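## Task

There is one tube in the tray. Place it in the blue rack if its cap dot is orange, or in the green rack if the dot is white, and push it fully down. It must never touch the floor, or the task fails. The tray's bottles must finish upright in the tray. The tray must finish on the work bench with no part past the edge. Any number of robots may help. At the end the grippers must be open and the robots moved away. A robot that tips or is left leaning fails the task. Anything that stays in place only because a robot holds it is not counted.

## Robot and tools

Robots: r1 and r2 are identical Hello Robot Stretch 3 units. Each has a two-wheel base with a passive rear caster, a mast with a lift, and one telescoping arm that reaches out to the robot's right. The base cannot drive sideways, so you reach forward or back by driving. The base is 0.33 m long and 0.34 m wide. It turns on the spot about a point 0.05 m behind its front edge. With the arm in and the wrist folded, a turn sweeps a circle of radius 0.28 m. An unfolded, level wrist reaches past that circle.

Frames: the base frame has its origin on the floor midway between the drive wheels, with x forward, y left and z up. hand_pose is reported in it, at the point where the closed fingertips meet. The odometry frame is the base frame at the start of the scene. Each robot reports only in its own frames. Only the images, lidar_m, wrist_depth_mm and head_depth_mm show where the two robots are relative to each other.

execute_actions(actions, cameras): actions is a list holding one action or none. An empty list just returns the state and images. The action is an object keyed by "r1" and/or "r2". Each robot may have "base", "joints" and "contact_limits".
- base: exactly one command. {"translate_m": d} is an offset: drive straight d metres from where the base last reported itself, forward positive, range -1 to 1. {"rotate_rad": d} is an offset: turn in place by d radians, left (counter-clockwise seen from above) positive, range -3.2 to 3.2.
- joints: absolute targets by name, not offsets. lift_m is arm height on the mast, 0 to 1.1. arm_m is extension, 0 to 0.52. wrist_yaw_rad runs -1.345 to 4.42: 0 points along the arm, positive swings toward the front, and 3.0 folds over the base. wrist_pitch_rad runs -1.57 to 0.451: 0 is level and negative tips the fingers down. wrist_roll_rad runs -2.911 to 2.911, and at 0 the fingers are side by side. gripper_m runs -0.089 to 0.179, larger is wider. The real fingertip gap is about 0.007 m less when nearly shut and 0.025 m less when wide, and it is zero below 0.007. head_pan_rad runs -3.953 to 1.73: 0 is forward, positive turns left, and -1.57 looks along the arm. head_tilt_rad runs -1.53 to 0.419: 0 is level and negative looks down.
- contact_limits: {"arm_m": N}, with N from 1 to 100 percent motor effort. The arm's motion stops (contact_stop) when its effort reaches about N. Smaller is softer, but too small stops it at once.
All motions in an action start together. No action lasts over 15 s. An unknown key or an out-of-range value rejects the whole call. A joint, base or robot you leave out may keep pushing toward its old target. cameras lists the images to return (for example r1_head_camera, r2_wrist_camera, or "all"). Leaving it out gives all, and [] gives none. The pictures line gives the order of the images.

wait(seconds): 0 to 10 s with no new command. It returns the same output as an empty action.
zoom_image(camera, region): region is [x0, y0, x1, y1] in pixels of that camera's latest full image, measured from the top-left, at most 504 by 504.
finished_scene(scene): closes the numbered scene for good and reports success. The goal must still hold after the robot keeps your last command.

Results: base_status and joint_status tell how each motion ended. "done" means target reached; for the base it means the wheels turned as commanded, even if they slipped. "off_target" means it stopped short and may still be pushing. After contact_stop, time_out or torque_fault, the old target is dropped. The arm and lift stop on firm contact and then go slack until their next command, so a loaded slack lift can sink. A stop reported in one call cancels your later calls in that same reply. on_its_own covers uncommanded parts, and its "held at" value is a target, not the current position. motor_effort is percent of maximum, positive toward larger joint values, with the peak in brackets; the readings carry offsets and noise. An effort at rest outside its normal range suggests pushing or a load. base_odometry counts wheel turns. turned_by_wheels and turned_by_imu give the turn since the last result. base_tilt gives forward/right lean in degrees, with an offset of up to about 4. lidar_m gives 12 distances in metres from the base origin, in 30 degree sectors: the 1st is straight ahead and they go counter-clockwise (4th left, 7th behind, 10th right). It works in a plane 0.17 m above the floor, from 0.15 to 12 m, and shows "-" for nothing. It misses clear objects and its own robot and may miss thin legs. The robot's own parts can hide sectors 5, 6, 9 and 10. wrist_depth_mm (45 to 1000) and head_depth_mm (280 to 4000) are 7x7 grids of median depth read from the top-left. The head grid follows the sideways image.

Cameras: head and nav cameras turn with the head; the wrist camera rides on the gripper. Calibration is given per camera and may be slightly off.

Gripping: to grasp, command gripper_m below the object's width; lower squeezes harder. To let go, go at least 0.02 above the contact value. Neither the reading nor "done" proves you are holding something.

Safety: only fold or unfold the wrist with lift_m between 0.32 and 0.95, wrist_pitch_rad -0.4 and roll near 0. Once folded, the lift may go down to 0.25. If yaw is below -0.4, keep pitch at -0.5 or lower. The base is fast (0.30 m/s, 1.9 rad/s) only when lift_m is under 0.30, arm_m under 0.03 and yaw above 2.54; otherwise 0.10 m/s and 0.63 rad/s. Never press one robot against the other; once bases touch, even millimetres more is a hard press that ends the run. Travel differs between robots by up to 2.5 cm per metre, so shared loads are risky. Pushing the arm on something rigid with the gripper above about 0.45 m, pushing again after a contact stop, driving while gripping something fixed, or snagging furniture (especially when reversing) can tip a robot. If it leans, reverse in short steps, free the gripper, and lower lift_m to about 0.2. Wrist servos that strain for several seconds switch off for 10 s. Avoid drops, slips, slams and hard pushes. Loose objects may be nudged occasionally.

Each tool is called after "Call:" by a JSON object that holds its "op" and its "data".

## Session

Call:
{"op": "execute_actions", "data": {"actions": []}}

Scene clock: 0.00 s.
r1.base_odometry: x=+0.000 y=+0.000 heading=+0.000 (m, m, rad; r1's odometry frame)
r1.turned_by_wheels: +0.000 (rad since the last result)
r1.turned_by_imu: +0.000 (rad since the last result)
r1.base_tilt: forward=-3.1 right=+1.0 (deg)
r1.lidar_m: 4.20 1.36 1.93 5.19 2.31 0.93 0.69 0.67 0.71 0.99 2.92 3.87
r1.head_depth_mm: 1811 2348 - - - 3599 2352 / 1809 2461 - - - 3599 2380 / 1802 2626 - - - 3661 2369 / 1794 2595 - - - 3585 2388 / 1796 2572 - - - 3657 2376 / 1772 2566 - - - 3597 2367 / 1798 2590 3760 3784 3744 3637 2398
r1.base_status: not commanded
r1.joint_positions: lift_m=+0.364 arm_m=-0.002 wrist_yaw_rad=+2.933 wrist_pitch_rad=-0.466 wrist_roll_rad=+0.006 gripper_m=+0.037 head_pan_rad=+0.013 head_tilt_rad=-0.010
r1.joint_status: not commanded
r1.motor_effort: left_wheel=+0 right_wheel=+0 lift_m=+28 arm_m=+1 wrist_yaw_rad=+0 wrist_pitch_rad=+7 wrist_roll_rad=+0 gripper_m=+0 head_pan_rad=+0 head_tilt_rad=+1 (%)
r1.hand_pose: x=+0.0239 y=+0.0705 z=+0.3659 quat_wxyz=(+0.235, +0.703, +0.090, +0.665) (m; r1's base frame)
r1.wrist_depth_mm: - - - - - - - / - - - - - - - / - - - - - - - / 923 928 872 860 829 813 784 / 763 724 723 712 691 669 662 / 626 600 - 590 - 572 564 / 535 528 - - 505 491 487
r2.base_odometry: x=+0.000 y=+0.000 heading=+0.000 (m, m, rad; r2's odometry frame)
r2.turned_by_wheels: +0.000 (rad since the last result)
r2.turned_by_imu: +0.000 (rad since the last result)
r2.base_tilt: forward=+0.4 right=-2.7 (deg)
r2.lidar_m: 1.16 1.13 1.60 3.24 1.31 0.98 0.95 1.00 1.41 3.29 3.46 3.89
r2.head_depth_mm: 1930 2932 3737 3757 3815 3104 2097 / 1899 2950 3735 3794 3811 3098 2098 / 1914 2968 3775 3787 3830 3100 2120 / 1927 2940 3787 3804 3817 3111 2103 / 1910 2925 3834 3774 3817 3131 2112 / 1909 2939 3810 3813 3903 1538 2009 / 1892 2924 3848 3860 3881 1330 1059
r2.base_status: not commanded
r2.joint_positions: lift_m=+0.553 arm_m=-0.002 wrist_yaw_rad=+2.993 wrist_pitch_rad=-0.342 wrist_roll_rad=-0.013 gripper_m=+0.037 head_pan_rad=+0.004 head_tilt_rad=+0.007
r2.joint_status: not commanded
r2.motor_effort: left_wheel=+0 right_wheel=+0 lift_m=+24 arm_m=+0 wrist_yaw_rad=+0 wrist_pitch_rad=+5 wrist_roll_rad=+0 gripper_m=+0 head_pan_rad=+0 head_tilt_rad=+2 (%)
r2.hand_pose: x=+0.0133 y=+0.0880 z=+0.5834 quat_wxyz=(+0.171, +0.699, +0.070, +0.691) (m; r2's base frame)
r2.wrist_depth_mm: - - - - - - - / - - - - - - - / - - - - - - - / - - - - - - - / - - - - - - 975 / 912 909 - 859 796 866 844 / 787 789 - 732 743 726 755
pictures: r1_head_camera (sideways: a quarter turn clockwise sets it upright), r1_nav_camera (sideways: a quarter turn counterclockwise sets it upright), r1_wrist_camera, r2_head_camera (sideways: a quarter turn clockwise sets it upright), r2_nav_camera (sideways: a quarter turn counterclockwise sets it upright), r2_wrist_camera
camera_calibration (this result's frames):
r1_head_camera: T_world_to_cam=[[0.0184477, 0.023365, -0.999557, 1.32216], [-0.0506425, 0.998466, 0.0224048, -0.0182934], [0.998546, 0.0502067, 0.0196027, -0.0742871], [0, 0, 0, 1]] pos_world=[0.048862, -0.00889705, 1.32344]
r1_nav_camera: T_world_to_cam=[[0.0207885, -0.0503421, 0.998516, -1.25553], [-0.0187649, -0.998575, -0.0499544, 0.119083], [0.999608, -0.0176986, -0.0217035, -0.0141552], [0, 0, 0, 1]] pos_world=[0.0424849, 0.0554567, 1.25931]
r1_wrist_camera: T_world_to_cam=[[0.975813, -0.211105, -0.0567719, 0.0250309], [-0.167018, -0.552398, -0.816677, 0.383179], [0.141044, 0.806406, -0.574296, 0.314897], [0, 0, 0, 1]] pos_world=[-0.00484206, -0.0369835, 0.495198]
r2_head_camera: T_world_to_cam=[[-0.00390697, 0.0193954, -0.999804, 1.32394], [-0.00248007, 0.999809, 0.0194052, -0.0226428], [0.999989, 0.0025554, -0.00385812, -0.04782], [0, 0, 0, 1]] pos_world=[0.0529359, -0.0029178, 1.32394]
r2_nav_camera: T_world_to_cam=[[-0.0139189, 0.025783, 0.999571, -1.26412], [0.0502165, -0.998388, 0.0264517, 0.0139229], [0.998641, 0.0505631, 0.0126017, -0.0666229], [0, 0, 0, 1]] pos_world=[0.0482381, 0.0498619, 1.26405]
r2_wrist_camera: T_world_to_cam=[[0.990186, -0.139449, -0.0092285, 0.00846788], [-0.0790956, -0.504747, -0.859636, 0.578183], [0.115217, 0.85193, -0.510823, 0.386754], [0, 0, 0, 1]] pos_world=[-0.0072136, -0.0364699, 0.694668]
Images, in order (width x height): r1_head_camera 896x504, r1_nav_camera 672x504, r1_wrist_camera 644x364, r2_head_camera 896x504, r2_nav_camera 672x504, r2_wrist_camera 644x364.

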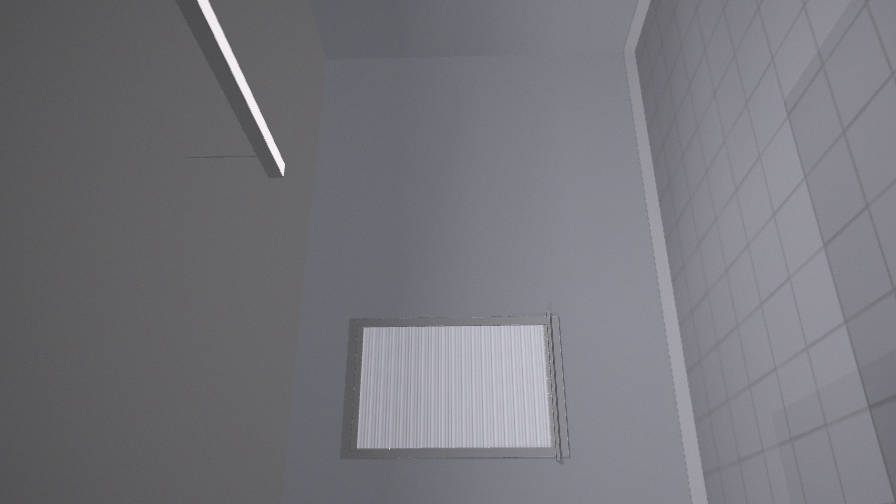

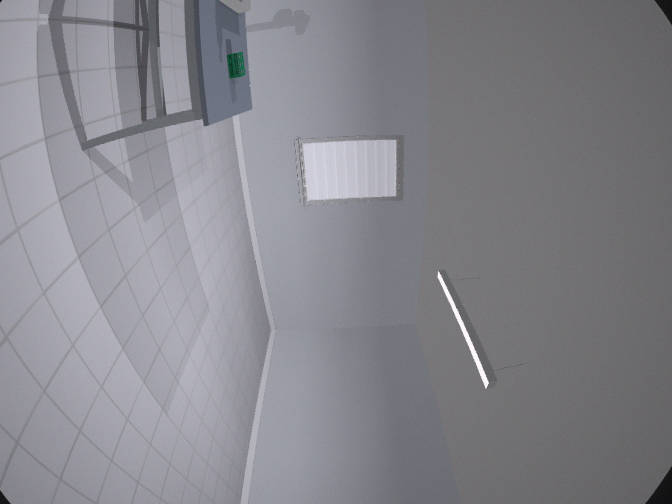

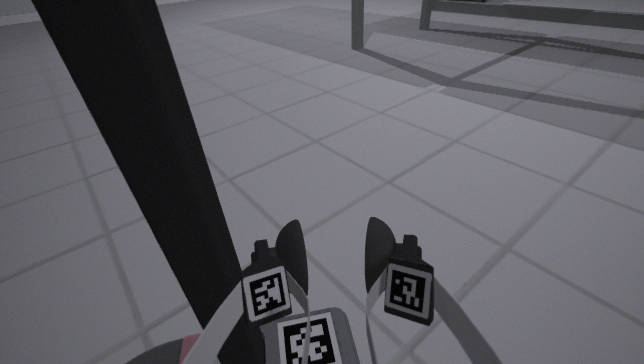

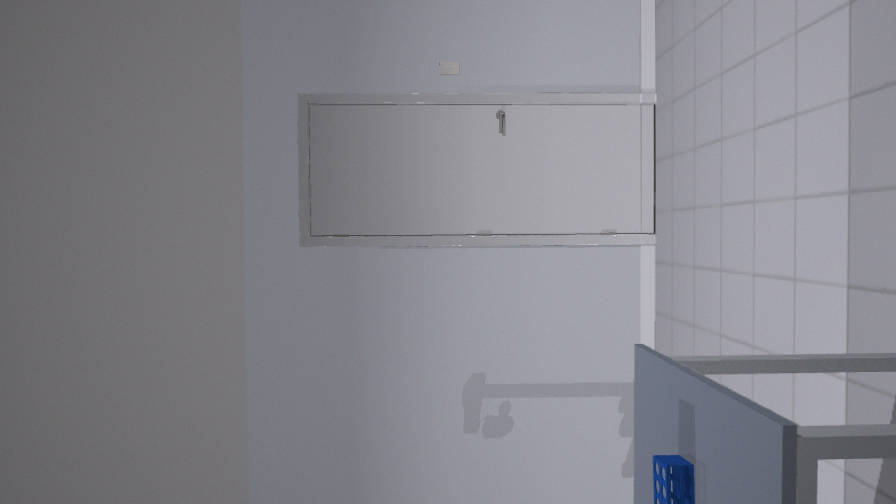

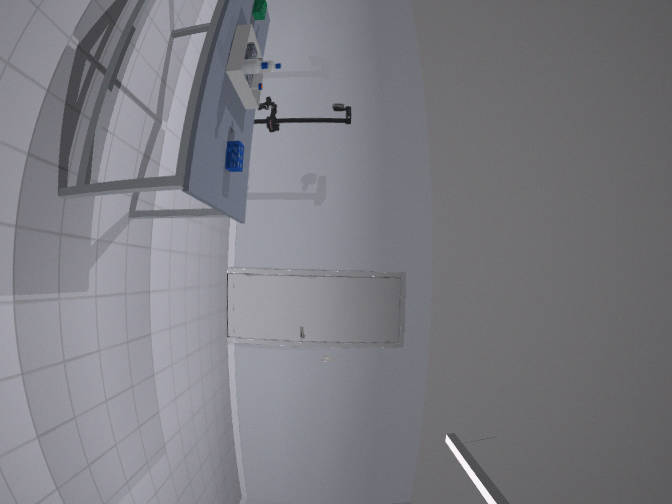

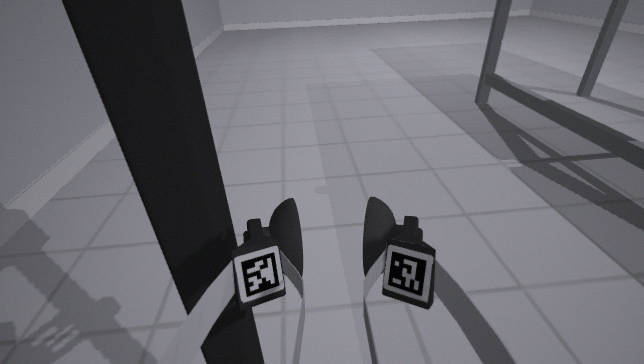

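Call:
{"op": "execute_actions", "data": {"actions": [{"r1":{"base":{"rotate_rad":1.12},"joints":{"lift_m":0.28,"head_pan_rad":-0.4,"head_tilt_rad":-0.55}},"r2":{"base":{"rotate_rad":0.92},"joints":{"lift_m":0.28,"head_pan_rad":-0.6,"head_tilt_rad":-0.6}}}], "cameras": []}}

Call:
{"op": "execute_actions", "data": {"actions": [{"r1":{"base":{"translate_m":0.9}},"r2":{"base":{"translate_m":0.9}}}], "cameras": ["r1_head_camera","r1_nav_camera","r2_head_camera","r2_nav_camera"]}}

Scene clock: 7.70 s.
r1.base_odometry: x=+0.000 y=+0.000 heading=+1.120 (m, m, rad; r1's odometry frame)
r1.turned_by_wheels: +1.120 (rad since the last result)
r1.turned_by_imu: +1.131 (rad since the last result)
r1.base_tilt: forward=-3.0 right=+1.0 (deg)
r1.lidar_m: 1.93 5.12 1.82 0.87 0.69 0.67 0.73 1.07 3.69 3.95 4.13 1.36
r1.head_depth_mm: 3276 3603 3368 2448 1930 1552 1287 / 3312 3614 1644 2284 1867 1553 1291 / 3502 3777 1661 2373 1942 1553 1291 / 3522 3771 1698 2434 1960 1572 1306 / 3549 - 1606 2441 1958 1573 1313 / 3622 - 1643 2522 2010 1592 1314 / 3733 - 1782 2561 1985 1586 1314
r1.base_status: done
r1.joint_positions: lift_m=+0.280 arm_m=-0.002 wrist_yaw_rad=+2.933 wrist_pitch_rad=-0.468 wrist_roll_rad=+0.006 gripper_m=+0.037 head_pan_rad=-0.393 head_tilt_rad=-0.543
r1.joint_status: all done
r1.motor_effort: left_wheel=-5(13) right_wheel=+5(13) lift_m=+20(26) arm_m=+1(1) wrist_yaw_rad=+0(0) wrist_pitch_rad=+8(8) wrist_roll_rad=+1(1) gripper_m=+0(0) head_pan_rad=-2(22) head_tilt_rad=-3(28) (%)
r1.hand_pose: x=+0.0239 y=+0.0703 z=+0.2820 quat_wxyz=(+0.235, +0.703, +0.091, +0.665) (m; r1's base frame)
r1.wrist_depth_mm: 548 - 975 - - - - / 591 - - - - - - / 617 - 926 925 862 877 812 / 633 697 733 701 693 675 649 / 598 599 612 579 580 551 538 / 513 530 - - - 472 468 / 455 - - - 409 402 402
r2.base_odometry: x=+0.000 y=+0.000 heading=+0.920 (m, m, rad; r2's odometry frame)
r2.turned_by_wheels: +0.920 (rad since the last result)
r2.turned_by_imu: +0.918 (rad since the last result)
r2.base_tilt: forward=+0.4 right=-2.9 (deg)
r2.lidar_m: 1.42 5.39 1.49 1.02 0.95 0.97 1.25 2.82 3.33 4.05 3.75 1.13
r2.head_depth_mm: 3144 3488 3128 2227 1742 1427 1203 / 3216 3577 3119 2244 1745 1426 1200 / 3327 3660 1747 2137 1743 1427 1206 / 3439 3724 1276 2071 1617 1428 1212 / 3601 3892 1355 2250 1669 1435 1205 / 3764 3961 1440 2252 1694 1427 1213 / 3934 1740 1458 2229 1755 1427 1207
r2.base_status: done
r2.joint_positions: lift_m=+0.280 arm_m=-0.002 wrist_yaw_rad=+2.993 wrist_pitch_rad=-0.343 wrist_roll_rad=-0.013 gripper_m=+0.037 head_pan_rad=-0.593 head_tilt_rad=-0.592
r2.joint_status: all done
r2.motor_effort: left_wheel=-4(9) right_wheel=+3(7) lift_m=+20(22) arm_m=+0(0) wrist_yaw_rad=+1(0) wrist_pitch_rad=+5(5) wrist_roll_rad=+0(0) gripper_m=+1(0) head_pan_rad=-2(26) head_tilt_rad=-4(44) (%)
r2.hand_pose: x=+0.0132 y=+0.0879 z=+0.3101 quat_wxyz=(+0.172, +0.699, +0.070, +0.691) (m; r2's base frame)
r2.wrist_depth_mm: 713 - - - - - - / 756 - - - - - - / 799 - - - - - 968 / 832 807 800 796 778 755 761 / 657 648 - 626 640 617 606 / 542 550 - 533 489 515 509 / 469 - - - 449 439 435
pictures: none
No camera images: the call's "cameras" was empty. Leave "cameras" out to get every camera's image.

Scene clock: 12.53 s.
r1.base_odometry: x=+0.392 y=+0.810 heading=+1.120 (m, m, rad; r1's odometry frame)
r1.turned_by_wheels: +0.000 (rad since the last result)
r1.turned_by_imu: +0.000 (rad since the last result)
r1.base_tilt: forward=-3.0 right=+1.1 (deg)
r1.lidar_m: 1.37 1.06 3.97 1.80 1.42 1.40 1.51 2.23 4.21 0.83 0.85 1.28
r1.head_depth_mm: 2697 2898 3182 1081 804 1458 1292 / 2806 2959 3272 882 813 1467 1295 / 2823 3053 3299 1040 818 1512 1299 / 2751 3068 2221 1050 818 1571 1297 / 2934 3178 3456 1116 849 1574 1305 / 3038 3298 3568 1120 866 1583 1306 / 3106 3406 3621 1131 900 1582 1315
r1.base_status: done
r1.joint_positions: lift_m=+0.280 arm_m=-0.002 wrist_yaw_rad=+2.933 wrist_pitch_rad=-0.468 wrist_roll_rad=+0.006 gripper_m=+0.037 head_pan_rad=-0.393 head_tilt_rad=-0.544
r1.joint_status: not commanded
r1.motor_effort: left_wheel=-5(11) right_wheel=+5(11) lift_m=+20(21) arm_m=+1(1) wrist_yaw_rad=+0(0) wrist_pitch_rad=+8(8) wrist_roll_rad=+1(1) gripper_m=-1(0) head_pan_rad=-2(1) head_tilt_rad=-2(2) (%)
r1.hand_pose: x=+0.0239 y=+0.0703 z=+0.2820 quat_wxyz=(+0.235, +0.703, +0.091, +0.665) (m; r1's base frame)
r1.wrist_depth_mm: - - - - - - - / - - - - - - - / - - 957 914 900 863 823 / 780 756 734 704 681 659 650 / 616 599 613 581 572 544 543 / 522 517 - - - 471 457 / 459 - - - 411 406 402
r2.base_odometry: x=+0.545 y=+0.716 heading=+0.920 (m, m, rad; r2's odometry frame)
r2.turned_by_wheels: +0.000 (rad since the last result)
r2.turned_by_imu: +0.003 (rad since the last result)
r2.base_tilt: forward=+0.2 right=-2.8 (deg)
r2.lidar_m: 0.75 4.67 2.28 1.56 1.47 1.49 1.93 4.01 4.09 0.61 0.57 0.58
r2.head_depth_mm: 2683 2976 3083 916 714 1424 1204 / 2740 3070 1275 916 736 1431 1150 / 2906 3179 1147 851 764 1426 1153 / 3027 3356 1143 849 790 1426 1182 / 3113 3512 1210 883 1596 1429 1208 / 3241 3648 1274 915 1644 1360 1205 / 3369 3782 1207 916 1697 1355 1207
r2.base_status: done
r2.joint_positions: lift_m=+0.280 arm_m=-0.002 wrist_yaw_rad=+2.993 wrist_pitch_rad=-0.343 wrist_roll_rad=-0.013 gripper_m=+0.037 head_pan_rad=-0.593 head_tilt_rad=-0.593
r2.joint_status: not commanded
r2.motor_effort: left_wheel=-4(8) right_wheel=+3(7) lift_m=+21(21) arm_m=+0(0) wrist_yaw_rad=+1(0) wrist_pitch_rad=+5(5) wrist_roll_rad=+0(0) gripper_m=+0(0) head_pan_rad=-2(2) head_tilt_rad=-5(5) (%)
r2.hand_pose: x=+0.0132 y=+0.0879 z=+0.3101 quat_wxyz=(+0.172, +0.699, +0.070, +0.691) (m; r2's base frame)
r2.wrist_depth_mm: - - - - - - - / - - - - - - - / - - - - - - 959 / 857 825 784 810 778 750 759 / 653 662 - 615 645 631 605 / 547 539 - 523 492 510 506 / 461 - - - 449 447 439
pictures: r1_head_camera (sideways: a quarter turn clockwise sets it upright), r1_nav_camera (sideways: a quarter turn counterclockwise sets it upright), r2_head_camera (sideways: a quarter turn clockwise sets it upright), r2_nav_camera (sideways: a quarter turn counterclockwise sets it upright)
camera_calibration (this result's frames):
r1_head_camera: T_world_to_cam=[[-0.446601, 0.210199, -0.869692, 1.15526], [0.363397, 0.930844, 0.0383687, -0.0415807], [0.817612, -0.298908, -0.492102, 0.592831], [0, 0, 0, 1]] pos_world=[0.0463441, -0.0269272, 1.29805]
r1_nav_camera: T_world_to_cam=[[0.466485, -0.248205, 0.848991, -1.06293], [-0.431221, -0.901851, -0.0267207, 0.0913239], [0.772296, -0.353638, -0.527731, 0.645827], [0, 0, 0, 1]] pos_world=[0.0364514, 0.0469256, 1.24568]
r2_head_camera: T_world_to_cam=[[-0.460266, 0.333623, -0.82271, 1.09543], [0.56921, 0.822057, 0.0149131, -0.020268], [0.68129, -0.46143, -0.568266, 0.68869], [0, 0, 0, 1]] pos_world=[0.0465297, -0.0310174, 1.29289]
r2_nav_camera: T_world_to_cam=[[0.473391, -0.287893, 0.832477, -1.04882], [-0.514383, -0.857551, -0.00405829, 0.0570967], [0.71506, -0.426291, -0.554044, 0.6726], [0, 0, 0, 1]] pos_world=[0.0449212, 0.0337396, 1.246]
Images, in order (width x height): r1_head_camera 896x504, r1_nav_camera 672x504, r2_head_camera 896x504, r2_nav_camera 672x504.

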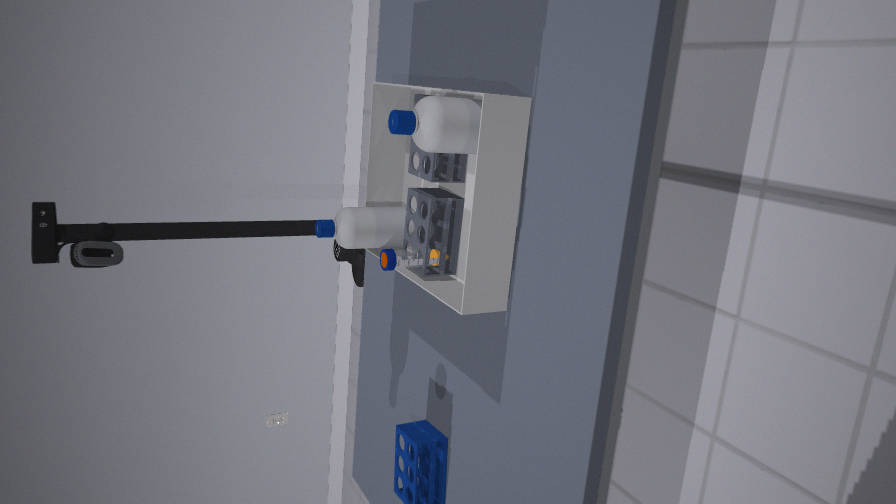

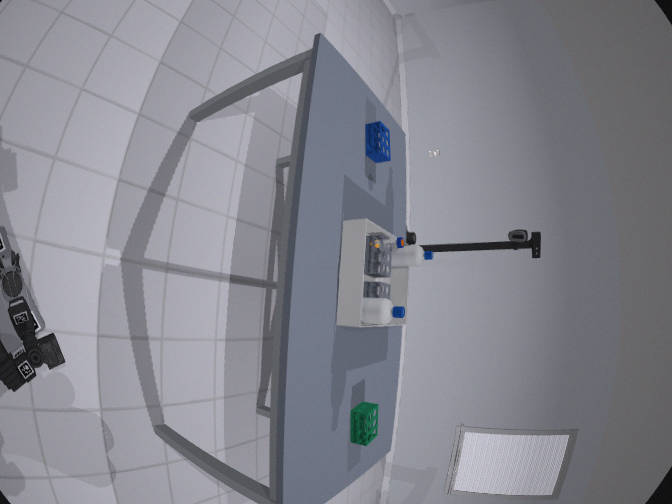

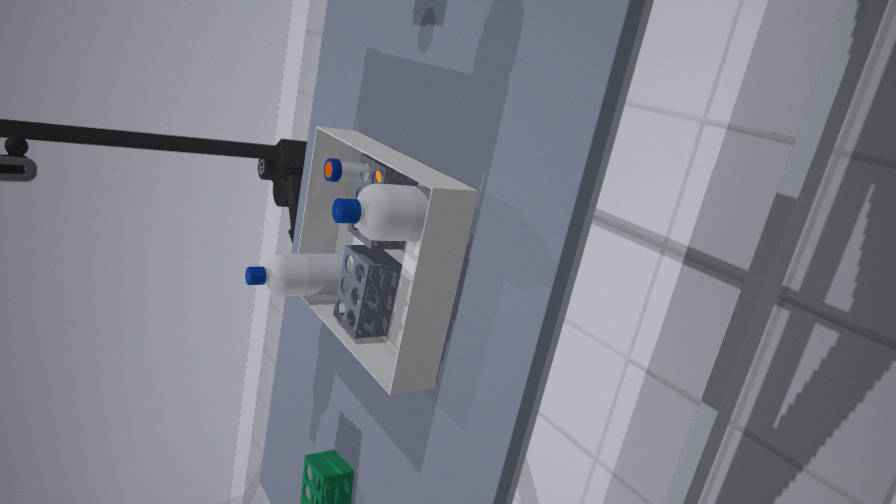

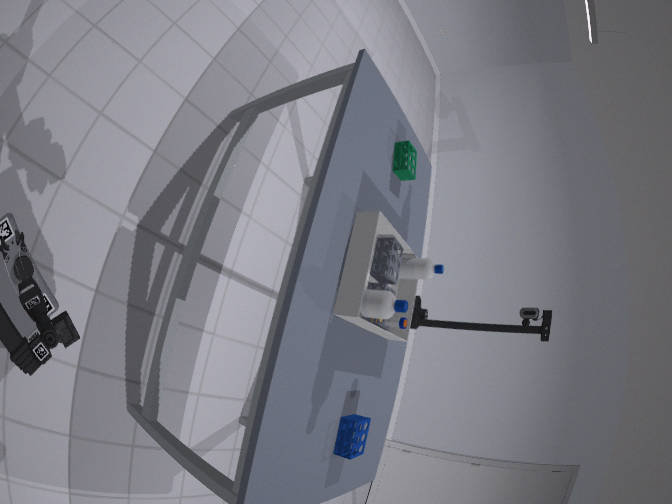

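Call:
{"op": "execute_actions", "data": {"actions": [{"r1":{"base":{"translate_m":0.2},"joints":{"lift_m":0.6,"wrist_pitch_rad":-0.4}},"r2":{"joints":{"head_pan_rad":-1.0,"head_tilt_rad":-0.45}}}], "cameras": []}}

Call:
{"op": "execute_actions", "data": {"actions": [{"r1":{"base":{"rotate_rad":0.945},"joints":{"lift_m":0.92,"head_pan_rad":-1.6}}}], "cameras": []}}

Call:
{"op": "execute_actions", "data": {"actions": [{"r1":{"base":{"translate_m":0.17},"joints":{"wrist_yaw_rad":0,"gripper_m":0.07,"arm_m":0.2}}}], "cameras": ["r1_wrist_camera","r2_head_camera"]}}

Scene clock: 21.47 s.
r1.base_odometry: x=+0.480 y=+0.990 heading=+1.120 (m, m, rad; r1's odometry frame)
r1.turned_by_wheels: +0.000 (rad since the last result)
r1.turned_by_imu: -0.001 (rad since the last result)
r1.base_tilt: forward=-3.0 right=+1.0 (deg)
r1.lidar_m: 1.19 0.87 4.40 2.00 1.59 1.57 1.68 2.48 4.32 0.80 1.13 1.11
r1.head_depth_mm: 2577 2766 2995 1023 714 643 1230 / 2636 2803 3101 1041 749 646 1229 / 2584 2819 1930 985 762 648 1263 / 2737 2987 3222 1107 791 653 1306 / 2828 3080 3314 1113 825 677 1300 / 2866 3144 3454 1125 830 699 1305 / 2970 3262 3535 1134 840 727 1317
r1.base_status: done
r1.joint_positions: lift_m=+0.600 arm_m=-0.002 wrist_yaw_rad=+2.933 wrist_pitch_rad=-0.420 wrist_roll_rad=+0.006 gripper_m=+0.037 head_pan_rad=-0.393 head_tilt_rad=-0.544
r1.joint_status: all done
r1.motor_effort: left_wheel=-4(13) right_wheel=+4(13) lift_m=+36(40) arm_m=+1(1) wrist_yaw_rad=+0(0) wrist_pitch_rad=+9(8) wrist_roll_rad=+1(0) gripper_m=-1(0) head_pan_rad=-2(2) head_tilt_rad=-2(2) (%)
r1.hand_pose: x=+0.0252 y=+0.0764 z=+0.6119 quat_wxyz=(+0.219, +0.705, +0.074, +0.671) (m; r1's base frame)
r1.wrist_depth_mm: - - - - - - - / - - - - - - - / - - - - - - - / - - - - - - - / - - - - - - - / 979 958 - 909 - 871 860 / 844 831 - 790 772 752 739
r2.base_odometry: x=+0.545 y=+0.716 heading=+0.920 (m, m, rad; r2's odometry frame)
r2.turned_by_wheels: +0.000 (rad since the last result)
r2.turned_by_imu: -0.001 (rad since the last result)
r2.base_tilt: forward=+0.3 right=-2.8 (deg)
r2.lidar_m: 0.75 4.67 2.27 1.56 1.47 1.49 1.94 4.01 4.12 0.61 0.57 0.58
r2.head_depth_mm: 2828 3109 3379 2498 834 1450 1033 / 2846 3053 3391 1150 835 1447 1298 / 2812 3087 3373 1042 837 1452 1294 / 2789 3083 3394 1159 836 755 1299 / 2800 3038 3365 1158 837 750 1297 / 2687 2991 1890 1049 811 745 1301 / 2737 2993 3175 1120 796 723 1296
r2.base_status: not commanded
r2.joint_positions: lift_m=+0.280 arm_m=-0.002 wrist_yaw_rad=+2.993 wrist_pitch_rad=-0.343 wrist_roll_rad=-0.013 gripper_m=+0.037 head_pan_rad=-0.993 head_tilt_rad=-0.458
r2.joint_status: all done
r2.motor_effort: left_wheel=-4(4) right_wheel=+3(3) lift_m=+20(20) arm_m=+0(0) wrist_yaw_rad=+0(0) wrist_pitch_rad=+5(5) wrist_roll_rad=+0(0) gripper_m=+0(0) head_pan_rad=-2(19) head_tilt_rad=+4(23) (%)
r2.hand_pose: x=+0.0132 y=+0.0879 z=+0.3101 quat_wxyz=(+0.172, +0.699, +0.070, +0.691) (m; r2's base frame)
r2.wrist_depth_mm: - - - - - - - / - - - - - - - / - - - - - - 983 / 836 807 787 787 796 766 731 / 666 643 - 634 648 621 622 / 550 531 - 527 491 518 500 / 456 - - - 444 440 437
pictures: none
No camera images: the call's "cameras" was empty. Leave "cameras" out to get every camera's image.

Scene clock: 25.20 s.
r1.base_odometry: x=+0.480 y=+0.990 heading=+2.064 (m, m, rad; r1's odometry frame)
r1.turned_by_wheels: +0.945 (rad since the last result)
r1.turned_by_imu: +0.956 (rad since the last result)
r1.base_tilt: forward=-3.1 right=+1.0 (deg)
r1.lidar_m: 4.40 2.19 1.63 1.57 1.63 2.23 4.32 0.80 1.15 1.11 1.16 0.87
r1.head_depth_mm: 2664 2921 3143 1071 802 674 - / 2719 2902 3180 1086 808 650 - / 2658 2900 3184 1048 758 648 - / 2646 2898 3156 1073 765 654 - / 2674 2888 3234 986 768 656 - / 2584 2877 3083 1130 772 658 1288 / 2666 2907 3160 1135 837 665 1290
r1.base_status: done
r1.joint_positions: lift_m=+0.920 arm_m=-0.002 wrist_yaw_rad=+2.933 wrist_pitch_rad=-0.420 wrist_roll_rad=+0.006 gripper_m=+0.037 head_pan_rad=-1.593 head_tilt_rad=-0.544
r1.joint_status: all done
r1.motor_effort: left_wheel=-5(11) right_wheel=+5(10) lift_m=+35(37) arm_m=+1(1) wrist_yaw_rad=+0(0) wrist_pitch_rad=+9(9) wrist_roll_rad=+0(0) gripper_m=+0(0) head_pan_rad=-2(29) head_tilt_rad=-2(2) (%)
r1.hand_pose: x=+0.0252 y=+0.0765 z=+0.9320 quat_wxyz=(+0.219, +0.705, +0.074, +0.671) (m; r1's base frame)
r1.wrist_depth_mm: - - - - - - - / - - - - - - - / - - - - - - - / - - - - - - - / - - - - - - - / - - - - - - - / - - - - - - -
r2.base_odometry: x=+0.545 y=+0.716 heading=+0.920 (m, m, rad; r2's odometry frame)
r2.turned_by_wheels: +0.000 (rad since the last result)
r2.turned_by_imu: +0.000 (rad since the last result)
r2.base_tilt: forward=+0.3 right=-2.8 (deg)
r2.lidar_m: 0.75 4.68 2.27 1.56 1.47 1.49 1.93 4.03 4.12 0.61 0.57 0.58
r2.head_depth_mm: 2829 3073 3390 2512 835 1449 1036 / 2824 3073 3378 1151 836 1444 1293 / 2830 3048 3432 1044 836 1449 1297 / 2812 3087 3345 1157 837 757 1307 / 2811 3053 3328 1155 836 750 1298 / 2764 3010 3296 1053 813 746 1297 / 2716 1623 3295 1120 795 723 1296
r2.base_status: not commanded
r2.joint_positions: lift_m=+0.280 arm_m=-0.002 wrist_yaw_rad=+2.993 wrist_pitch_rad=-0.343 wrist_roll_rad=-0.013 gripper_m=+0.037 head_pan_rad=-0.993 head_tilt_rad=-0.458
r2.joint_status: not commanded
r2.motor_effort: left_wheel=-3(4) right_wheel=+3(3) lift_m=+20(20) arm_m=+0(0) wrist_yaw_rad=+1(0) wrist_pitch_rad=+5(5) wrist_roll_rad=+0(0) gripper_m=-1(1) head_pan_rad=-2(2) head_tilt_rad=+5(5) (%)
r2.hand_pose: x=+0.0132 y=+0.0879 z=+0.3101 quat_wxyz=(+0.172, +0.699, +0.070, +0.691) (m; r2's base frame)
r2.wrist_depth_mm: - - - - - - - / - - - - - - - / - - - - - - 958 / 841 838 795 810 790 766 742 / 656 652 - 635 646 611 617 / 544 531 - 524 490 519 510 / 464 - - - 450 441 438
pictures: none
No camera images: the call's "cameras" was empty. Leave "cameras" out to get every camera's image.

Scene clock: 27.93 s.
r1.base_odometry: x=+0.399 y=+1.140 heading=+2.064 (m, m, rad; r1's odometry frame)
r1.turned_by_wheels: +0.000 (rad since the last result)
r1.turned_by_imu: -0.001 (rad since the last result)
r1.base_tilt: forward=-3.0 right=+1.1 (deg)
r1.lidar_m: 4.24 2.18 1.63 1.57 1.63 2.23 4.49 0.95 1.15 1.11 1.16 0.73
r1.head_depth_mm: 2644 2901 3133 1201 - 625 1288 / 2671 2937 3153 3049 - 646 1278 / 2670 2893 3156 1087 - 631 1264 / 2721 2900 3096 1060 766 653 1268 / 1597 2854 3084 1126 824 655 1279 / 2681 2880 3140 1126 827 658 1281 / 2704 2930 3152 1142 840 664 1285
r1.base_status: done
r1.joint_positions: lift_m=+0.920 arm_m=+0.200 wrist_yaw_rad=+0.002 wrist_pitch_rad=-0.420 wrist_roll_rad=+0.006 gripper_m=+0.070 head_pan_rad=-1.593 head_tilt_rad=-0.544
r1.joint_status: all done
r1.motor_effort: left_wheel=-5(6) right_wheel=+4(9) lift_m=+35(35) arm_m=+4(8) wrist_yaw_rad=-1(5) wrist_pitch_rad=+9(9) wrist_roll_rad=+0(1) gripper_m=+0(83) head_pan_rad=-2(2) head_tilt_rad=-2(2) (%)
r1.hand_pose: x=-0.0211 y=-0.5688 z=+0.9320 quat_wxyz=(+0.690, +0.148, -0.693, -0.147) (m; r1's base frame)
r1.wrist_depth_mm: - - - - - - - / - - - - - - - / - 770 722 551 608 589 289 / 483 526 563 459 459 439 254 / 438 446 451 416 424 378 278 / 377 370 - 296 299 286 284 / 320 315 306 305 298 294 293
r2.base_odometry: x=+0.545 y=+0.716 heading=+0.920 (m, m, rad; r2's odometry frame)
r2.turned_by_wheels: +0.000 (rad since the last result)
r2.turned_by_imu: +0.000 (rad since the last result)
r2.base_tilt: forward=+0.4 right=-2.7 (deg)
r2.lidar_m: 0.75 4.68 2.28 1.55 1.47 1.50 1.93 4.01 4.10 0.61 0.57 0.58
r2.head_depth_mm: 2816 3077 3368 2506 834 1446 1035 / 2814 3074 3342 1156 836 1444 1290 / 2814 3068 3384 1041 835 1449 1300 / 2805 3048 3339 1154 837 756 1296 / 2765 3031 3376 1153 840 749 1300 / 2717 1621 3209 1057 812 747 1302 / 2756 2972 3295 1121 793 723 1302
r2.base_status: not commanded
r2.joint_positions: lift_m=+0.280 arm_m=-0.002 wrist_yaw_rad=+2.993 wrist_pitch_rad=-0.343 wrist_roll_rad=-0.013 gripper_m=+0.037 head_pan_rad=-0.993 head_tilt_rad=-0.458
r2.joint_status: not commanded
r2.motor_effort: left_wheel=-4(4) right_wheel=+3(4) lift_m=+20(20) arm_m=+0(0) wrist_yaw_rad=+0(1) wrist_pitch_rad=+5(5) wrist_roll_rad=+0(0) gripper_m=+0(0) head_pan_rad=-3(2) head_tilt_rad=+5(5) (%)
r2.hand_pose: x=+0.0132 y=+0.0879 z=+0.3101 quat_wxyz=(+0.172, +0.699, +0.070, +0.691) (m; r2's base frame)
r2.wrist_depth_mm: - - - - - - - / - - - - - - - / - - - - - 960 - / 838 827 808 795 790 759 743 / 645 641 - 642 660 626 605 / 536 530 - 526 492 509 508 / 469 - - - 441 440 437
pictures: r1_wrist_camera, r2_head_camera (sideways: a quarter turn clockwise sets it upright)
camera_calibration (this result's frames):
r1_wrist_camera: T_world_to_cam=[[-0.998379, 0.0000209797, -0.0569181, 0.0446717], [0.0480535, 0.536251, -0.84269, 1.13281], [0.0305047, -0.844059, -0.535383, 0.184441], [0, 0, 0, 1]] pos_world=[-0.0154625, -0.451794, 1.0559]
r2_head_camera: T_world_to_cam=[[-0.230856, 0.389421, -0.89166, 1.18395], [0.843096, 0.537511, 0.0164681, -0.023966], [0.48569, -0.747953, -0.452407, 0.539137], [0, 0, 0, 1]] pos_world=[0.0316743, -0.0449234, 1.29998]
Images, in order (width x height): r1_wrist_camera 644x364, r2_head_camera 896x504.

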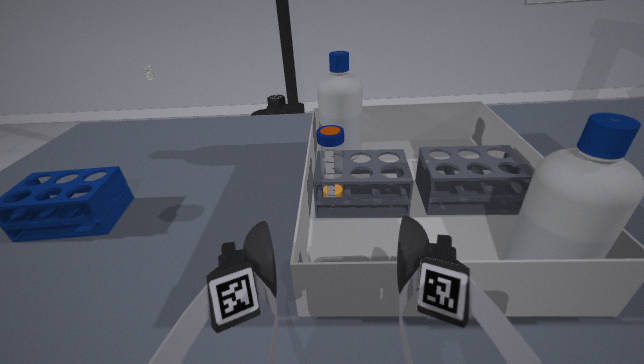

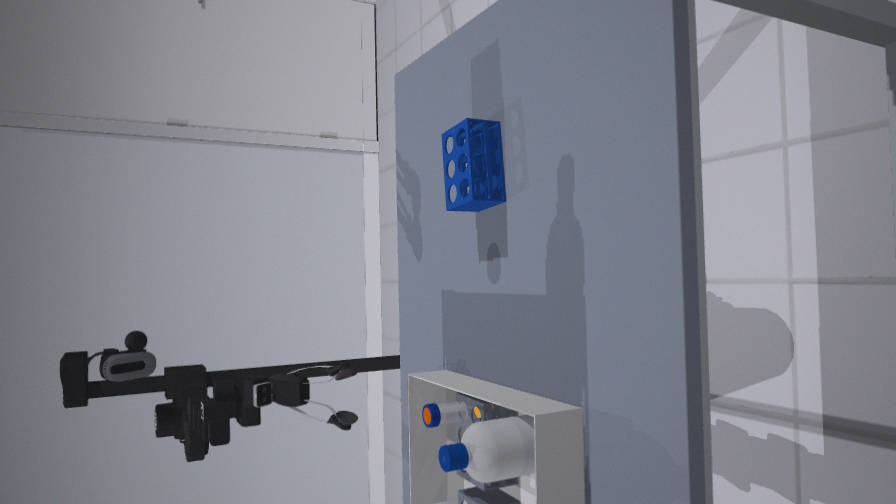

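Call:
{"op": "execute_actions", "data": {"actions": [{"r1":{"base":{"translate_m":0.003},"joints":{"lift_m":0.868,"arm_m":0.44}},"r2":{"base":{"rotate_rad":0.63},"joints":{"head_pan_rad":-2.25,"head_tilt_rad":-0.4}}}], "cameras": ["r1_wrist_camera"]}}

Scene clock: 35.20 s.
r1.base_odometry: x=+0.398 y=+1.142 heading=+2.064 (m, m, rad; r1's odometry frame)
r1.turned_by_wheels: +0.000 (rad since the last result)
r1.turned_by_imu: -0.001 (rad since the last result)
r1.base_tilt: forward=-3.1 right=+1.1 (deg)
r1.lidar_m: 4.22 2.18 1.62 1.57 1.63 2.23 4.51 0.95 1.16 1.11 1.16 0.73
r1.head_depth_mm: 2686 2916 3187 1047 - 627 1261 / 2639 2878 3161 - 760 645 1286 / 2710 2838 3115 - 760 648 1264 / 2686 2919 3186 1074 770 653 1263 / 2582 2827 3079 1111 822 653 1278 / 2633 2859 3192 1128 834 659 1277 / 2676 2875 3125 1134 837 664 1285
r1.base_status: done
r1.joint_positions: lift_m=+0.868 arm_m=+0.440 wrist_yaw_rad=+0.000 wrist_pitch_rad=-0.420 wrist_roll_rad=+0.006 gripper_m=+0.070 head_pan_rad=-1.593 head_tilt_rad=-0.544
r1.joint_status: all done
r1.motor_effort: left_wheel=-4(6) right_wheel=+5(11) lift_m=+20(34) arm_m=+4(2) wrist_yaw_rad=-1(1) wrist_pitch_rad=+9(9) wrist_roll_rad=+0(0) gripper_m=+0(0) head_pan_rad=-2(2) head_tilt_rad=-2(2) (%)
r1.hand_pose: x=-0.0214 y=-0.8088 z=+0.8807 quat_wxyz=(+0.690, +0.147, -0.693, -0.148) (m; r1's base frame)
r1.wrist_depth_mm: - - - - - - - / - - - - - - - / - - - 284 - 536 521 / 475 466 448 314 390 386 330 / 375 367 372 172 343 321 300 / 310 302 - 206 225 219 217 / 264 257 248 196 199 211 185
r2.base_odometry: x=+0.545 y=+0.716 heading=+1.549 (m, m, rad; r2's odometry frame)
r2.turned_by_wheels: +0.630 (rad since the last result)
r2.turned_by_imu: +0.627 (rad since the last result)
r2.base_tilt: forward=+0.3 right=-2.8 (deg)
r2.lidar_m: 4.67 2.02 1.50 1.46 1.53 2.14 4.01 4.22 0.59 0.57 0.60 0.84
r2.head_depth_mm: - - - 3101 2173 1651 1343 / - - - 3073 2159 1661 1339 / 3885 - - 3112 2151 1646 1338 / 3618 3873 - 3098 2151 1603 1270 / 3338 3592 3885 3093 898 877 1310 / 3110 3305 3553 3120 898 737 1340 / 2938 3069 3263 1285 899 688 1342
r2.base_status: done
r2.joint_positions: lift_m=+0.280 arm_m=-0.002 wrist_yaw_rad=+2.993 wrist_pitch_rad=-0.343 wrist_roll_rad=-0.013 gripper_m=+0.037 head_pan_rad=-2.243 head_tilt_rad=-0.408
r2.joint_status: all done
r2.motor_effort: left_wheel=-4(11) right_wheel=+3(8) lift_m=+20(20) arm_m=+0(0) wrist_yaw_rad=+1(0) wrist_pitch_rad=+5(5) wrist_roll_rad=+0(0) gripper_m=+0(1) head_pan_rad=-2(28) head_tilt_rad=+6(14) (%)
r2.hand_pose: x=+0.0132 y=+0.0878 z=+0.3101 quat_wxyz=(+0.172, +0.699, +0.070, +0.691) (m; r2's base frame)
r2.wrist_depth_mm: - - - - - - - / - - - - - - - / - - - - - - - / 861 803 772 774 776 768 765 / 665 637 - 625 644 615 613 / 539 541 - 527 486 510 501 / 458 - - - 442 439 437
pictures: r1_wrist_camera
camera_calibration (this result's frames):
r1_wrist_camera: T_world_to_cam=[[-0.998378, 0.00134187, -0.0569181, 0.0425283], [0.0487638, 0.536159, -0.842707, 1.21825], [0.0293863, -0.844116, -0.535354, -0.0456907], [0, 0, 0, 1]] pos_world=[-0.0156046, -0.691801, 1.00459]
Images, in order (width x height): r1_wrist_camera 644x364.

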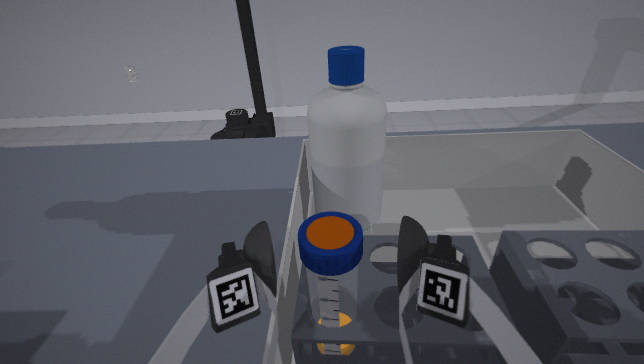

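Call:
{"op": "execute_actions", "data": {"actions": [{"r1":{"base":{"translate_m":0.004},"joints":{"lift_m":0.862,"arm_m":0.453}}}], "cameras": []}}

Call:
{"op": "execute_actions", "data": {"actions": [{"r1":{"joints":{"gripper_m":0}}}], "cameras": ["r1_wrist_camera"]}}

Call:
{"op": "execute_actions", "data": {"actions": [{"r1":{"joints":{"lift_m":0.965}}}], "cameras": []}}

Call:
{"op": "execute_actions", "data": {"actions": [{"r1":{"base":{"translate_m":0.33},"joints":{"arm_m":0.41}},"r2":{"base":{"translate_m":0.5}}}], "cameras": ["r1_wrist_camera","r2_head_camera","r1_head_camera"]}}

Scene clock: 40.20 s.
r1.base_odometry: x=+0.396 y=+1.146 heading=+2.064 (m, m, rad; r1's odometry frame)
r1.turned_by_wheels: +0.000 (rad since the last result)
r1.turned_by_imu: -0.001 (rad since the last result)
r1.base_tilt: forward=-3.1 right=+1.1 (deg)
r1.lidar_m: 4.24 2.19 1.62 1.56 1.62 2.23 4.49 0.95 1.16 1.11 1.16 0.72
r1.head_depth_mm: 2713 2947 3163 1060 - 626 1255 / 2667 2907 3162 - 759 646 1287 / 2682 2888 3117 - 759 647 1265 / 2683 2878 3197 1055 771 650 1274 / 2624 2865 3110 1115 827 655 1282 / 2663 2904 3205 1122 829 660 1280 / 2663 2899 3144 1135 837 659 1285
r1.base_status: done
r1.joint_positions: lift_m=+0.862 arm_m=+0.453 wrist_yaw_rad=+0.000 wrist_pitch_rad=-0.420 wrist_roll_rad=+0.006 gripper_m=+0.070 head_pan_rad=-1.593 head_tilt_rad=-0.544
r1.joint_status: all done
r1.motor_effort: left_wheel=-4(6) right_wheel=+4(11) lift_m=+20(19) arm_m=+4(3) wrist_yaw_rad=+0(0) wrist_pitch_rad=+9(9) wrist_roll_rad=+0(0) gripper_m=+0(1) head_pan_rad=-2(2) head_tilt_rad=-3(3) (%)
r1.hand_pose: x=-0.0214 y=-0.8218 z=+0.8747 quat_wxyz=(+0.690, +0.147, -0.693, -0.148) (m; r1's base frame)
r1.wrist_depth_mm: - - - - - - - / - - - - - - - / - - - 271 361 525 499 / 468 446 440 307 371 368 339 / 363 353 358 164 331 318 306 / 300 297 - 192 204 213 201 / 256 253 241 179 173 177 179
r2.base_odometry: x=+0.545 y=+0.716 heading=+1.549 (m, m, rad; r2's odometry frame)
r2.turned_by_wheels: +0.000 (rad since the last result)
r2.turned_by_imu: +0.000 (rad since the last result)
r2.base_tilt: forward=+0.4 right=-2.7 (deg)
r2.lidar_m: 4.67 2.02 1.51 1.46 1.53 2.14 4.01 4.22 0.59 0.57 0.60 0.84
r2.head_depth_mm: - - - 3099 2158 1653 1336 / - - - 3089 2155 1658 1338 / 3859 - - 3121 2164 1654 1343 / 3605 3853 - 3074 2160 1603 1272 / 3323 3591 3846 3115 893 882 1304 / 3099 3321 3560 3084 897 737 1345 / 2915 3086 3273 1286 896 689 1345
r2.base_status: not commanded
r2.joint_positions: lift_m=+0.280 arm_m=-0.002 wrist_yaw_rad=+2.993 wrist_pitch_rad=-0.343 wrist_roll_rad=-0.013 gripper_m=+0.037 head_pan_rad=-2.243 head_tilt_rad=-0.408
r2.joint_status: not commanded
r2.motor_effort: left_wheel=-4(4) right_wheel=+3(3) lift_m=+20(20) arm_m=+0(0) wrist_yaw_rad=+1(0) wrist_pitch_rad=+5(5) wrist_roll_rad=+0(0) gripper_m=+1(0) head_pan_rad=-2(2) head_tilt_rad=+6(4) (%)
r2.hand_pose: x=+0.0132 y=+0.0878 z=+0.3101 quat_wxyz=(+0.172, +0.699, +0.070, +0.691) (m; r2's base frame)
r2.wrist_depth_mm: - - - - - - - / - - - - - - - / - - - - - - 932 / 863 805 771 804 796 766 767 / 653 646 - 630 634 606 609 / 553 543 - 540 482 514 509 / 463 - - - 450 444 444
pictures: none
No camera images: the call's "cameras" was empty. Leave "cameras" out to get every camera's image.

Scene clock: 41.40 s.
r1.base_odometry: x=+0.396 y=+1.146 heading=+2.064 (m, m, rad; r1's odometry frame)
r1.turned_by_wheels: +0.000 (rad since the last result)
r1.turned_by_imu: +0.000 (rad since the last result)
r1.base_tilt: forward=-3.0 right=+1.1 (deg)
r1.lidar_m: 4.22 2.18 1.63 1.57 1.62 2.23 4.51 0.95 1.16 1.11 1.16 0.72
r1.head_depth_mm: 2687 2899 3165 1059 - 625 1257 / 2684 2916 3144 - 757 642 1286 / 2653 2943 3188 - 761 651 1274 / 2670 2868 3191 1056 772 653 1270 / 2613 2873 3141 1120 828 655 1275 / 2623 2897 3199 1122 830 659 1280 / 2682 2904 3155 1129 838 662 1285
r1.base_status: not commanded
r1.joint_positions: lift_m=+0.862 arm_m=+0.453 wrist_yaw_rad=+0.000 wrist_pitch_rad=-0.420 wrist_roll_rad=+0.006 gripper_m=+0.001 head_pan_rad=-1.593 head_tilt_rad=-0.544
r1.joint_status: all done
r1.motor_effort: left_wheel=-4(4) right_wheel=+4(4) lift_m=+21(21) arm_m=+4(4) wrist_yaw_rad=+0(0) wrist_pitch_rad=+9(9) wrist_roll_rad=+1(1) gripper_m=-12(91) head_pan_rad=-2(2) head_tilt_rad=-2(2) (%)
r1.hand_pose: x=-0.0214 y=-0.8218 z=+0.8747 quat_wxyz=(+0.690, +0.147, -0.693, -0.148) (m; r1's base frame)
r1.wrist_depth_mm: - - - - - - - / - - - - - - - / - - - 274 359 520 494 / 467 444 434 304 369 368 333 / 365 355 345 155 332 322 304 / 300 293 290 148 - 213 200 / 254 252 246 177 175 189 180
r2.base_odometry: x=+0.545 y=+0.716 heading=+1.549 (m, m, rad; r2's odometry frame)
r2.turned_by_wheels: +0.000 (rad since the last result)
r2.turned_by_imu: +0.000 (rad since the last result)
r2.base_tilt: forward=+0.3 right=-2.8 (deg)
r2.lidar_m: 4.67 2.02 1.51 1.46 1.53 2.15 4.02 4.21 0.59 0.57 0.60 0.84
r2.head_depth_mm: - - - 3079 2148 1650 1342 / - - - 3109 2159 1642 1337 / 3872 - - 3061 2158 1653 1333 / 3558 3878 - 3105 2165 1607 1274 / 3364 3549 3840 3109 895 883 1308 / 3123 3361 3603 3098 898 738 1345 / 2917 3066 3322 1288 897 689 1339
r2.base_status: not commanded
r2.joint_positions: lift_m=+0.280 arm_m=-0.002 wrist_yaw_rad=+2.993 wrist_pitch_rad=-0.343 wrist_roll_rad=-0.013 gripper_m=+0.037 head_pan_rad=-2.243 head_tilt_rad=-0.408
r2.joint_status: not commanded
r2.motor_effort: left_wheel=-4(4) right_wheel=+3(3) lift_m=+20(20) arm_m=+0(0) wrist_yaw_rad=+0(1) wrist_pitch_rad=+5(5) wrist_roll_rad=+0(0) gripper_m=-1(1) head_pan_rad=-2(2) head_tilt_rad=+5(6) (%)
r2.hand_pose: x=+0.0132 y=+0.0878 z=+0.3101 quat_wxyz=(+0.172, +0.699, +0.070, +0.691) (m; r2's base frame)
r2.wrist_depth_mm: - - - - - - - / - - - - - - - / - - - - - 998 987 / 845 817 773 822 772 757 743 / 659 646 - 629 641 603 618 / 534 540 - 537 477 516 506 / 462 - - - 444 443 436
pictures: r1_wrist_camera
camera_calibration (this result's frames):
r1_wrist_camera: T_world_to_cam=[[-0.998378, 0.00134335, -0.0569173, 0.0422045], [0.048764, 0.536159, -0.842708, 1.22017], [0.0293846, -0.844116, -0.535354, -0.0598822], [0, 0, 0, 1]] pos_world=[-0.0156047, -0.704809, 0.998591]
Images, in order (width x height): r1_wrist_camera 644x364.

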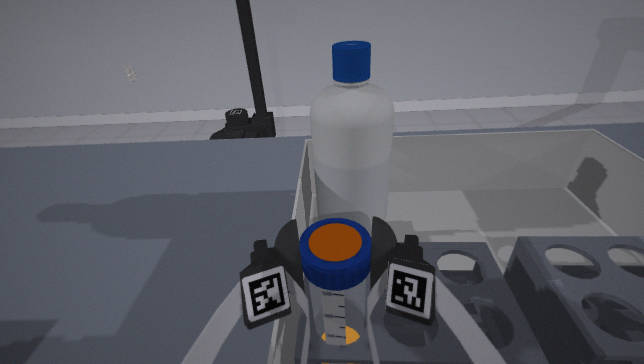

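Scene clock: 43.17 s.
r1.base_odometry: x=+0.396 y=+1.146 heading=+2.064 (m, m, rad; r1's odometry frame)
r1.turned_by_wheels: +0.000 (rad since the last result)
r1.turned_by_imu: +0.000 (rad since the last result)
r1.base_tilt: forward=-3.1 right=+1.1 (deg)
r1.lidar_m: 4.22 2.19 1.62 1.57 1.62 2.23 4.50 0.95 1.16 1.11 1.16 0.72
r1.head_depth_mm: 2698 2879 3125 - 749 644 1275 / 2696 2914 - 1076 755 646 1285 / 2672 2874 - 1041 757 649 1271 / 2662 2919 3204 1008 774 653 1273 / 2594 2871 3129 1115 831 653 1276 / 2651 2888 3157 1128 829 660 1284 / 2660 2925 3161 1135 839 663 1297
r1.base_status: not commanded
r1.joint_positions: lift_m=+0.965 arm_m=+0.453 wrist_yaw_rad=+0.000 wrist_pitch_rad=-0.420 wrist_roll_rad=+0.006 gripper_m=+0.001 head_pan_rad=-1.593 head_tilt_rad=-0.544
r1.joint_status: all done
r1.motor_effort: left_wheel=-3(4) right_wheel=+4(4) lift_m=+35(38) arm_m=+4(4) wrist_yaw_rad=-1(0) wrist_pitch_rad=+9(9) wrist_roll_rad=+0(1) gripper_m=-12(12) head_pan_rad=-2(2) head_tilt_rad=-2(2) (%)
r1.hand_pose: x=-0.0214 y=-0.8218 z=+0.9770 quat_wxyz=(+0.690, +0.147, -0.693, -0.148) (m; r1's base frame)
r1.wrist_depth_mm: - - - - - - - / - - - - - - - / - - - - - - - / - - - 558 - 575 567 / 519 517 504 155 422 421 442 / 433 428 421 147 - 388 353 / 371 369 358 290 300 291 287
r2.base_odometry: x=+0.545 y=+0.716 heading=+1.549 (m, m, rad; r2's odometry frame)
r2.turned_by_wheels: +0.000 (rad since the last result)
r2.turned_by_imu: +0.000 (rad since the last result)
r2.base_tilt: forward=+0.3 right=-2.7 (deg)
r2.lidar_m: 4.67 2.02 1.51 1.47 1.53 2.14 4.02 4.20 0.59 0.57 0.60 0.84
r2.head_depth_mm: - - - 3095 2155 1654 1339 / - - - 3110 2151 1653 1334 / 3859 - - 3088 2153 1656 1341 / 3597 3876 - 3114 2162 1601 1268 / 3339 3574 3848 3097 896 881 1309 / 3101 3311 3580 3115 896 739 1338 / 2918 3065 3291 1288 897 688 1338
r2.base_status: not commanded
r2.joint_positions: lift_m=+0.280 arm_m=-0.002 wrist_yaw_rad=+2.993 wrist_pitch_rad=-0.343 wrist_roll_rad=-0.013 gripper_m=+0.037 head_pan_rad=-2.243 head_tilt_rad=-0.408
r2.joint_status: not commanded
r2.motor_effort: left_wheel=-4(4) right_wheel=+3(3) lift_m=+20(20) arm_m=+0(0) wrist_yaw_rad=+0(0) wrist_pitch_rad=+5(5) wrist_roll_rad=+0(0) gripper_m=-1(0) head_pan_rad=-2(2) head_tilt_rad=+5(5) (%)
r2.hand_pose: x=+0.0132 y=+0.0878 z=+0.3101 quat_wxyz=(+0.172, +0.699, +0.070, +0.691) (m; r2's base frame)
r2.wrist_depth_mm: - - - - - - - / - - - - - - - / - - - - - 996 999 / 812 844 808 791 790 783 758 / 670 653 - 619 656 611 594 / 550 541 - 521 482 526 513 / 465 - - - 443 445 444
pictures: none
No camera images: the call's "cameras" was empty. Leave "cameras" out to get every camera's image.

Scene clock: 47.43 s.
r1.base_odometry: x=+0.240 y=+1.437 heading=+2.064 (m, m, rad; r1's odometry frame)
r1.turned_by_wheels: +0.000 (rad since the last result)
r1.turned_by_imu: -0.002 (rad since the last result)
r1.base_tilt: forward=-3.0 right=+1.1 (deg)
r1.lidar_m: 3.86 2.22 1.62 1.57 1.63 2.22 4.83 1.25 1.16 1.11 0.52 4.04
r1.head_depth_mm: 2649 2922 3103 - 803 641 1282 / 2638 2911 - 1042 813 646 1284 / 2667 2915 - 1046 816 650 1264 / 2680 2930 3133 1054 821 652 1266 / 2666 2936 3186 1114 823 654 1275 / 2676 2889 3176 1127 831 657 1253 / 2682 2922 3222 2726 1817 663 711
r1.base_status: done
r1.joint_positions: lift_m=+0.965 arm_m=+0.410 wrist_yaw_rad=+0.000 wrist_pitch_rad=-0.420 wrist_roll_rad=+0.006 gripper_m=+0.001 head_pan_rad=-1.593 head_tilt_rad=-0.544
r1.joint_status: all done
r1.motor_effort: left_wheel=-3(5) right_wheel=+4(12) lift_m=+36(36) arm_m=-1(3) wrist_yaw_rad=+0(0) wrist_pitch_rad=+9(9) wrist_roll_rad=+0(0) gripper_m=-12(12) head_pan_rad=-2(2) head_tilt_rad=-3(2) (%)
r1.hand_pose: x=-0.0214 y=-0.7795 z=+0.9770 quat_wxyz=(+0.690, +0.147, -0.693, -0.148) (m; r1's base frame)
r1.wrist_depth_mm: - - - - - - - / - - - - - - - / - - - - - - - / - - 633 609 601 595 386 / - - 501 156 495 465 379 / - 425 418 147 - 394 364 / - 362 313 279 347 339 334
r2.base_odometry: x=+0.556 y=+1.216 heading=+1.549 (m, m, rad; r2's odometry frame)
r2.turned_by_wheels: +0.000 (rad since the last result)
r2.turned_by_imu: +0.001 (rad since the last result)
r2.base_tilt: forward=+0.3 right=-2.8 (deg)
r2.lidar_m: 4.17 2.00 1.49 1.45 1.51 2.12 4.51 0.80 0.60 0.59 0.61 4.31
r2.head_depth_mm: - - - 3090 2062 1656 1333 / - - - 3092 1205 1337 1340 / 3884 - - 1283 982 1656 1271 / 3569 3877 - 1214 898 1655 1301 / 3295 3574 3788 1211 897 1552 1342 / 3102 3261 3547 1283 850 766 1345 / 2912 2980 3280 1288 815 712 1340
r2.base_status: done
r2.joint_positions: lift_m=+0.280 arm_m=-0.002 wrist_yaw_rad=+2.993 wrist_pitch_rad=-0.343 wrist_roll_rad=-0.013 gripper_m=+0.037 head_pan_rad=-2.243 head_tilt_rad=-0.408
r2.joint_status: not commanded
r2.motor_effort: left_wheel=-3(9) right_wheel=+3(9) lift_m=+20(20) arm_m=+0(0) wrist_yaw_rad=+1(1) wrist_pitch_rad=+5(5) wrist_roll_rad=+0(0) gripper_m=-1(0) head_pan_rad=-3(2) head_tilt_rad=+6(5) (%)
r2.hand_pose: x=+0.0132 y=+0.0878 z=+0.3101 quat_wxyz=(+0.172, +0.699, +0.070, +0.691) (m; r2's base frame)
r2.wrist_depth_mm: - - - - - - - / - - - - - - - / - - - - - - 970 / 807 830 810 802 765 762 750 / 683 660 - 635 649 609 609 / 549 539 - 534 490 520 506 / 465 - - - 440 440 436
pictures: r1_head_camera (sideways: a quarter turn clockwise sets it upright), r1_wrist_camera, r2_head_camera (sideways: a quarter turn clockwise sets it upright)
camera_calibration (this result's frames):
r1_head_camera: T_world_to_cam=[[0.0341247, 0.492574, -0.869601, 1.15221], [0.999262, -0.0014834, 0.0383726, -0.0454645], [0.0176114, -0.870269, -0.492262, 0.597919], [0, 0, 0, 1]] pos_world=[-0.00441791, -0.0472648, 1.29804]
r1_wrist_camera: T_world_to_cam=[[-0.998378, 0.00134072, -0.0569183, 0.04797], [0.0487634, 0.536159, -0.842707, 1.28369], [0.0293874, -0.844116, -0.535354, 0.0306006], [0, 0, 0, 1]] pos_world=[-0.0156044, -0.662498, 1.10089]
r2_head_camera: T_world_to_cam=[[0.268494, 0.306172, -0.913329, 1.20917], [0.776302, -0.630133, 0.0169739, -0.024218], [-0.570322, -0.713576, -0.406869, 0.486322], [0, 0, 0, 1]] pos_world=[-0.0284951, -0.0384487, 1.30265]
Images, in order (width x height): r1_head_camera 896x504, r1_wrist_camera 644x364, r2_head_camera 896x504.

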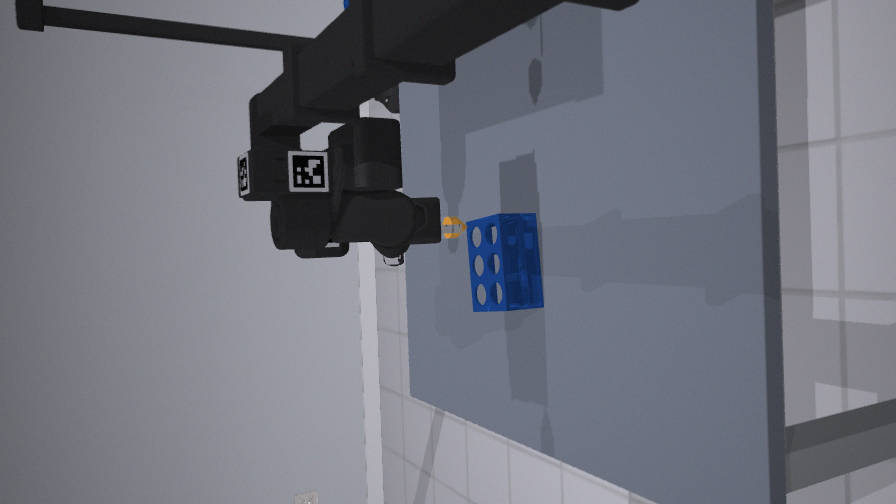

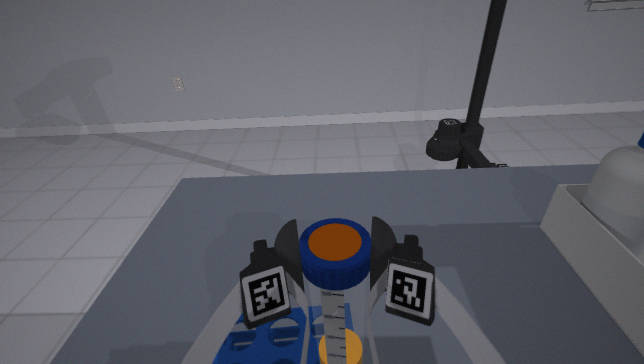

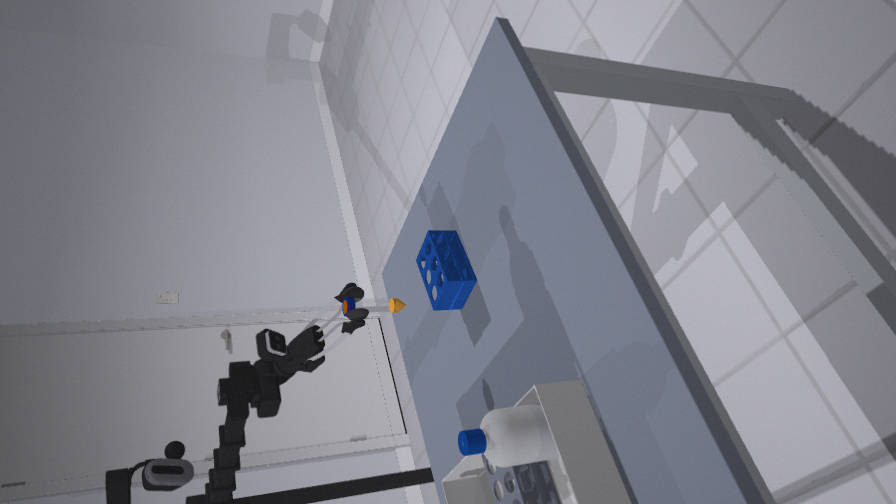

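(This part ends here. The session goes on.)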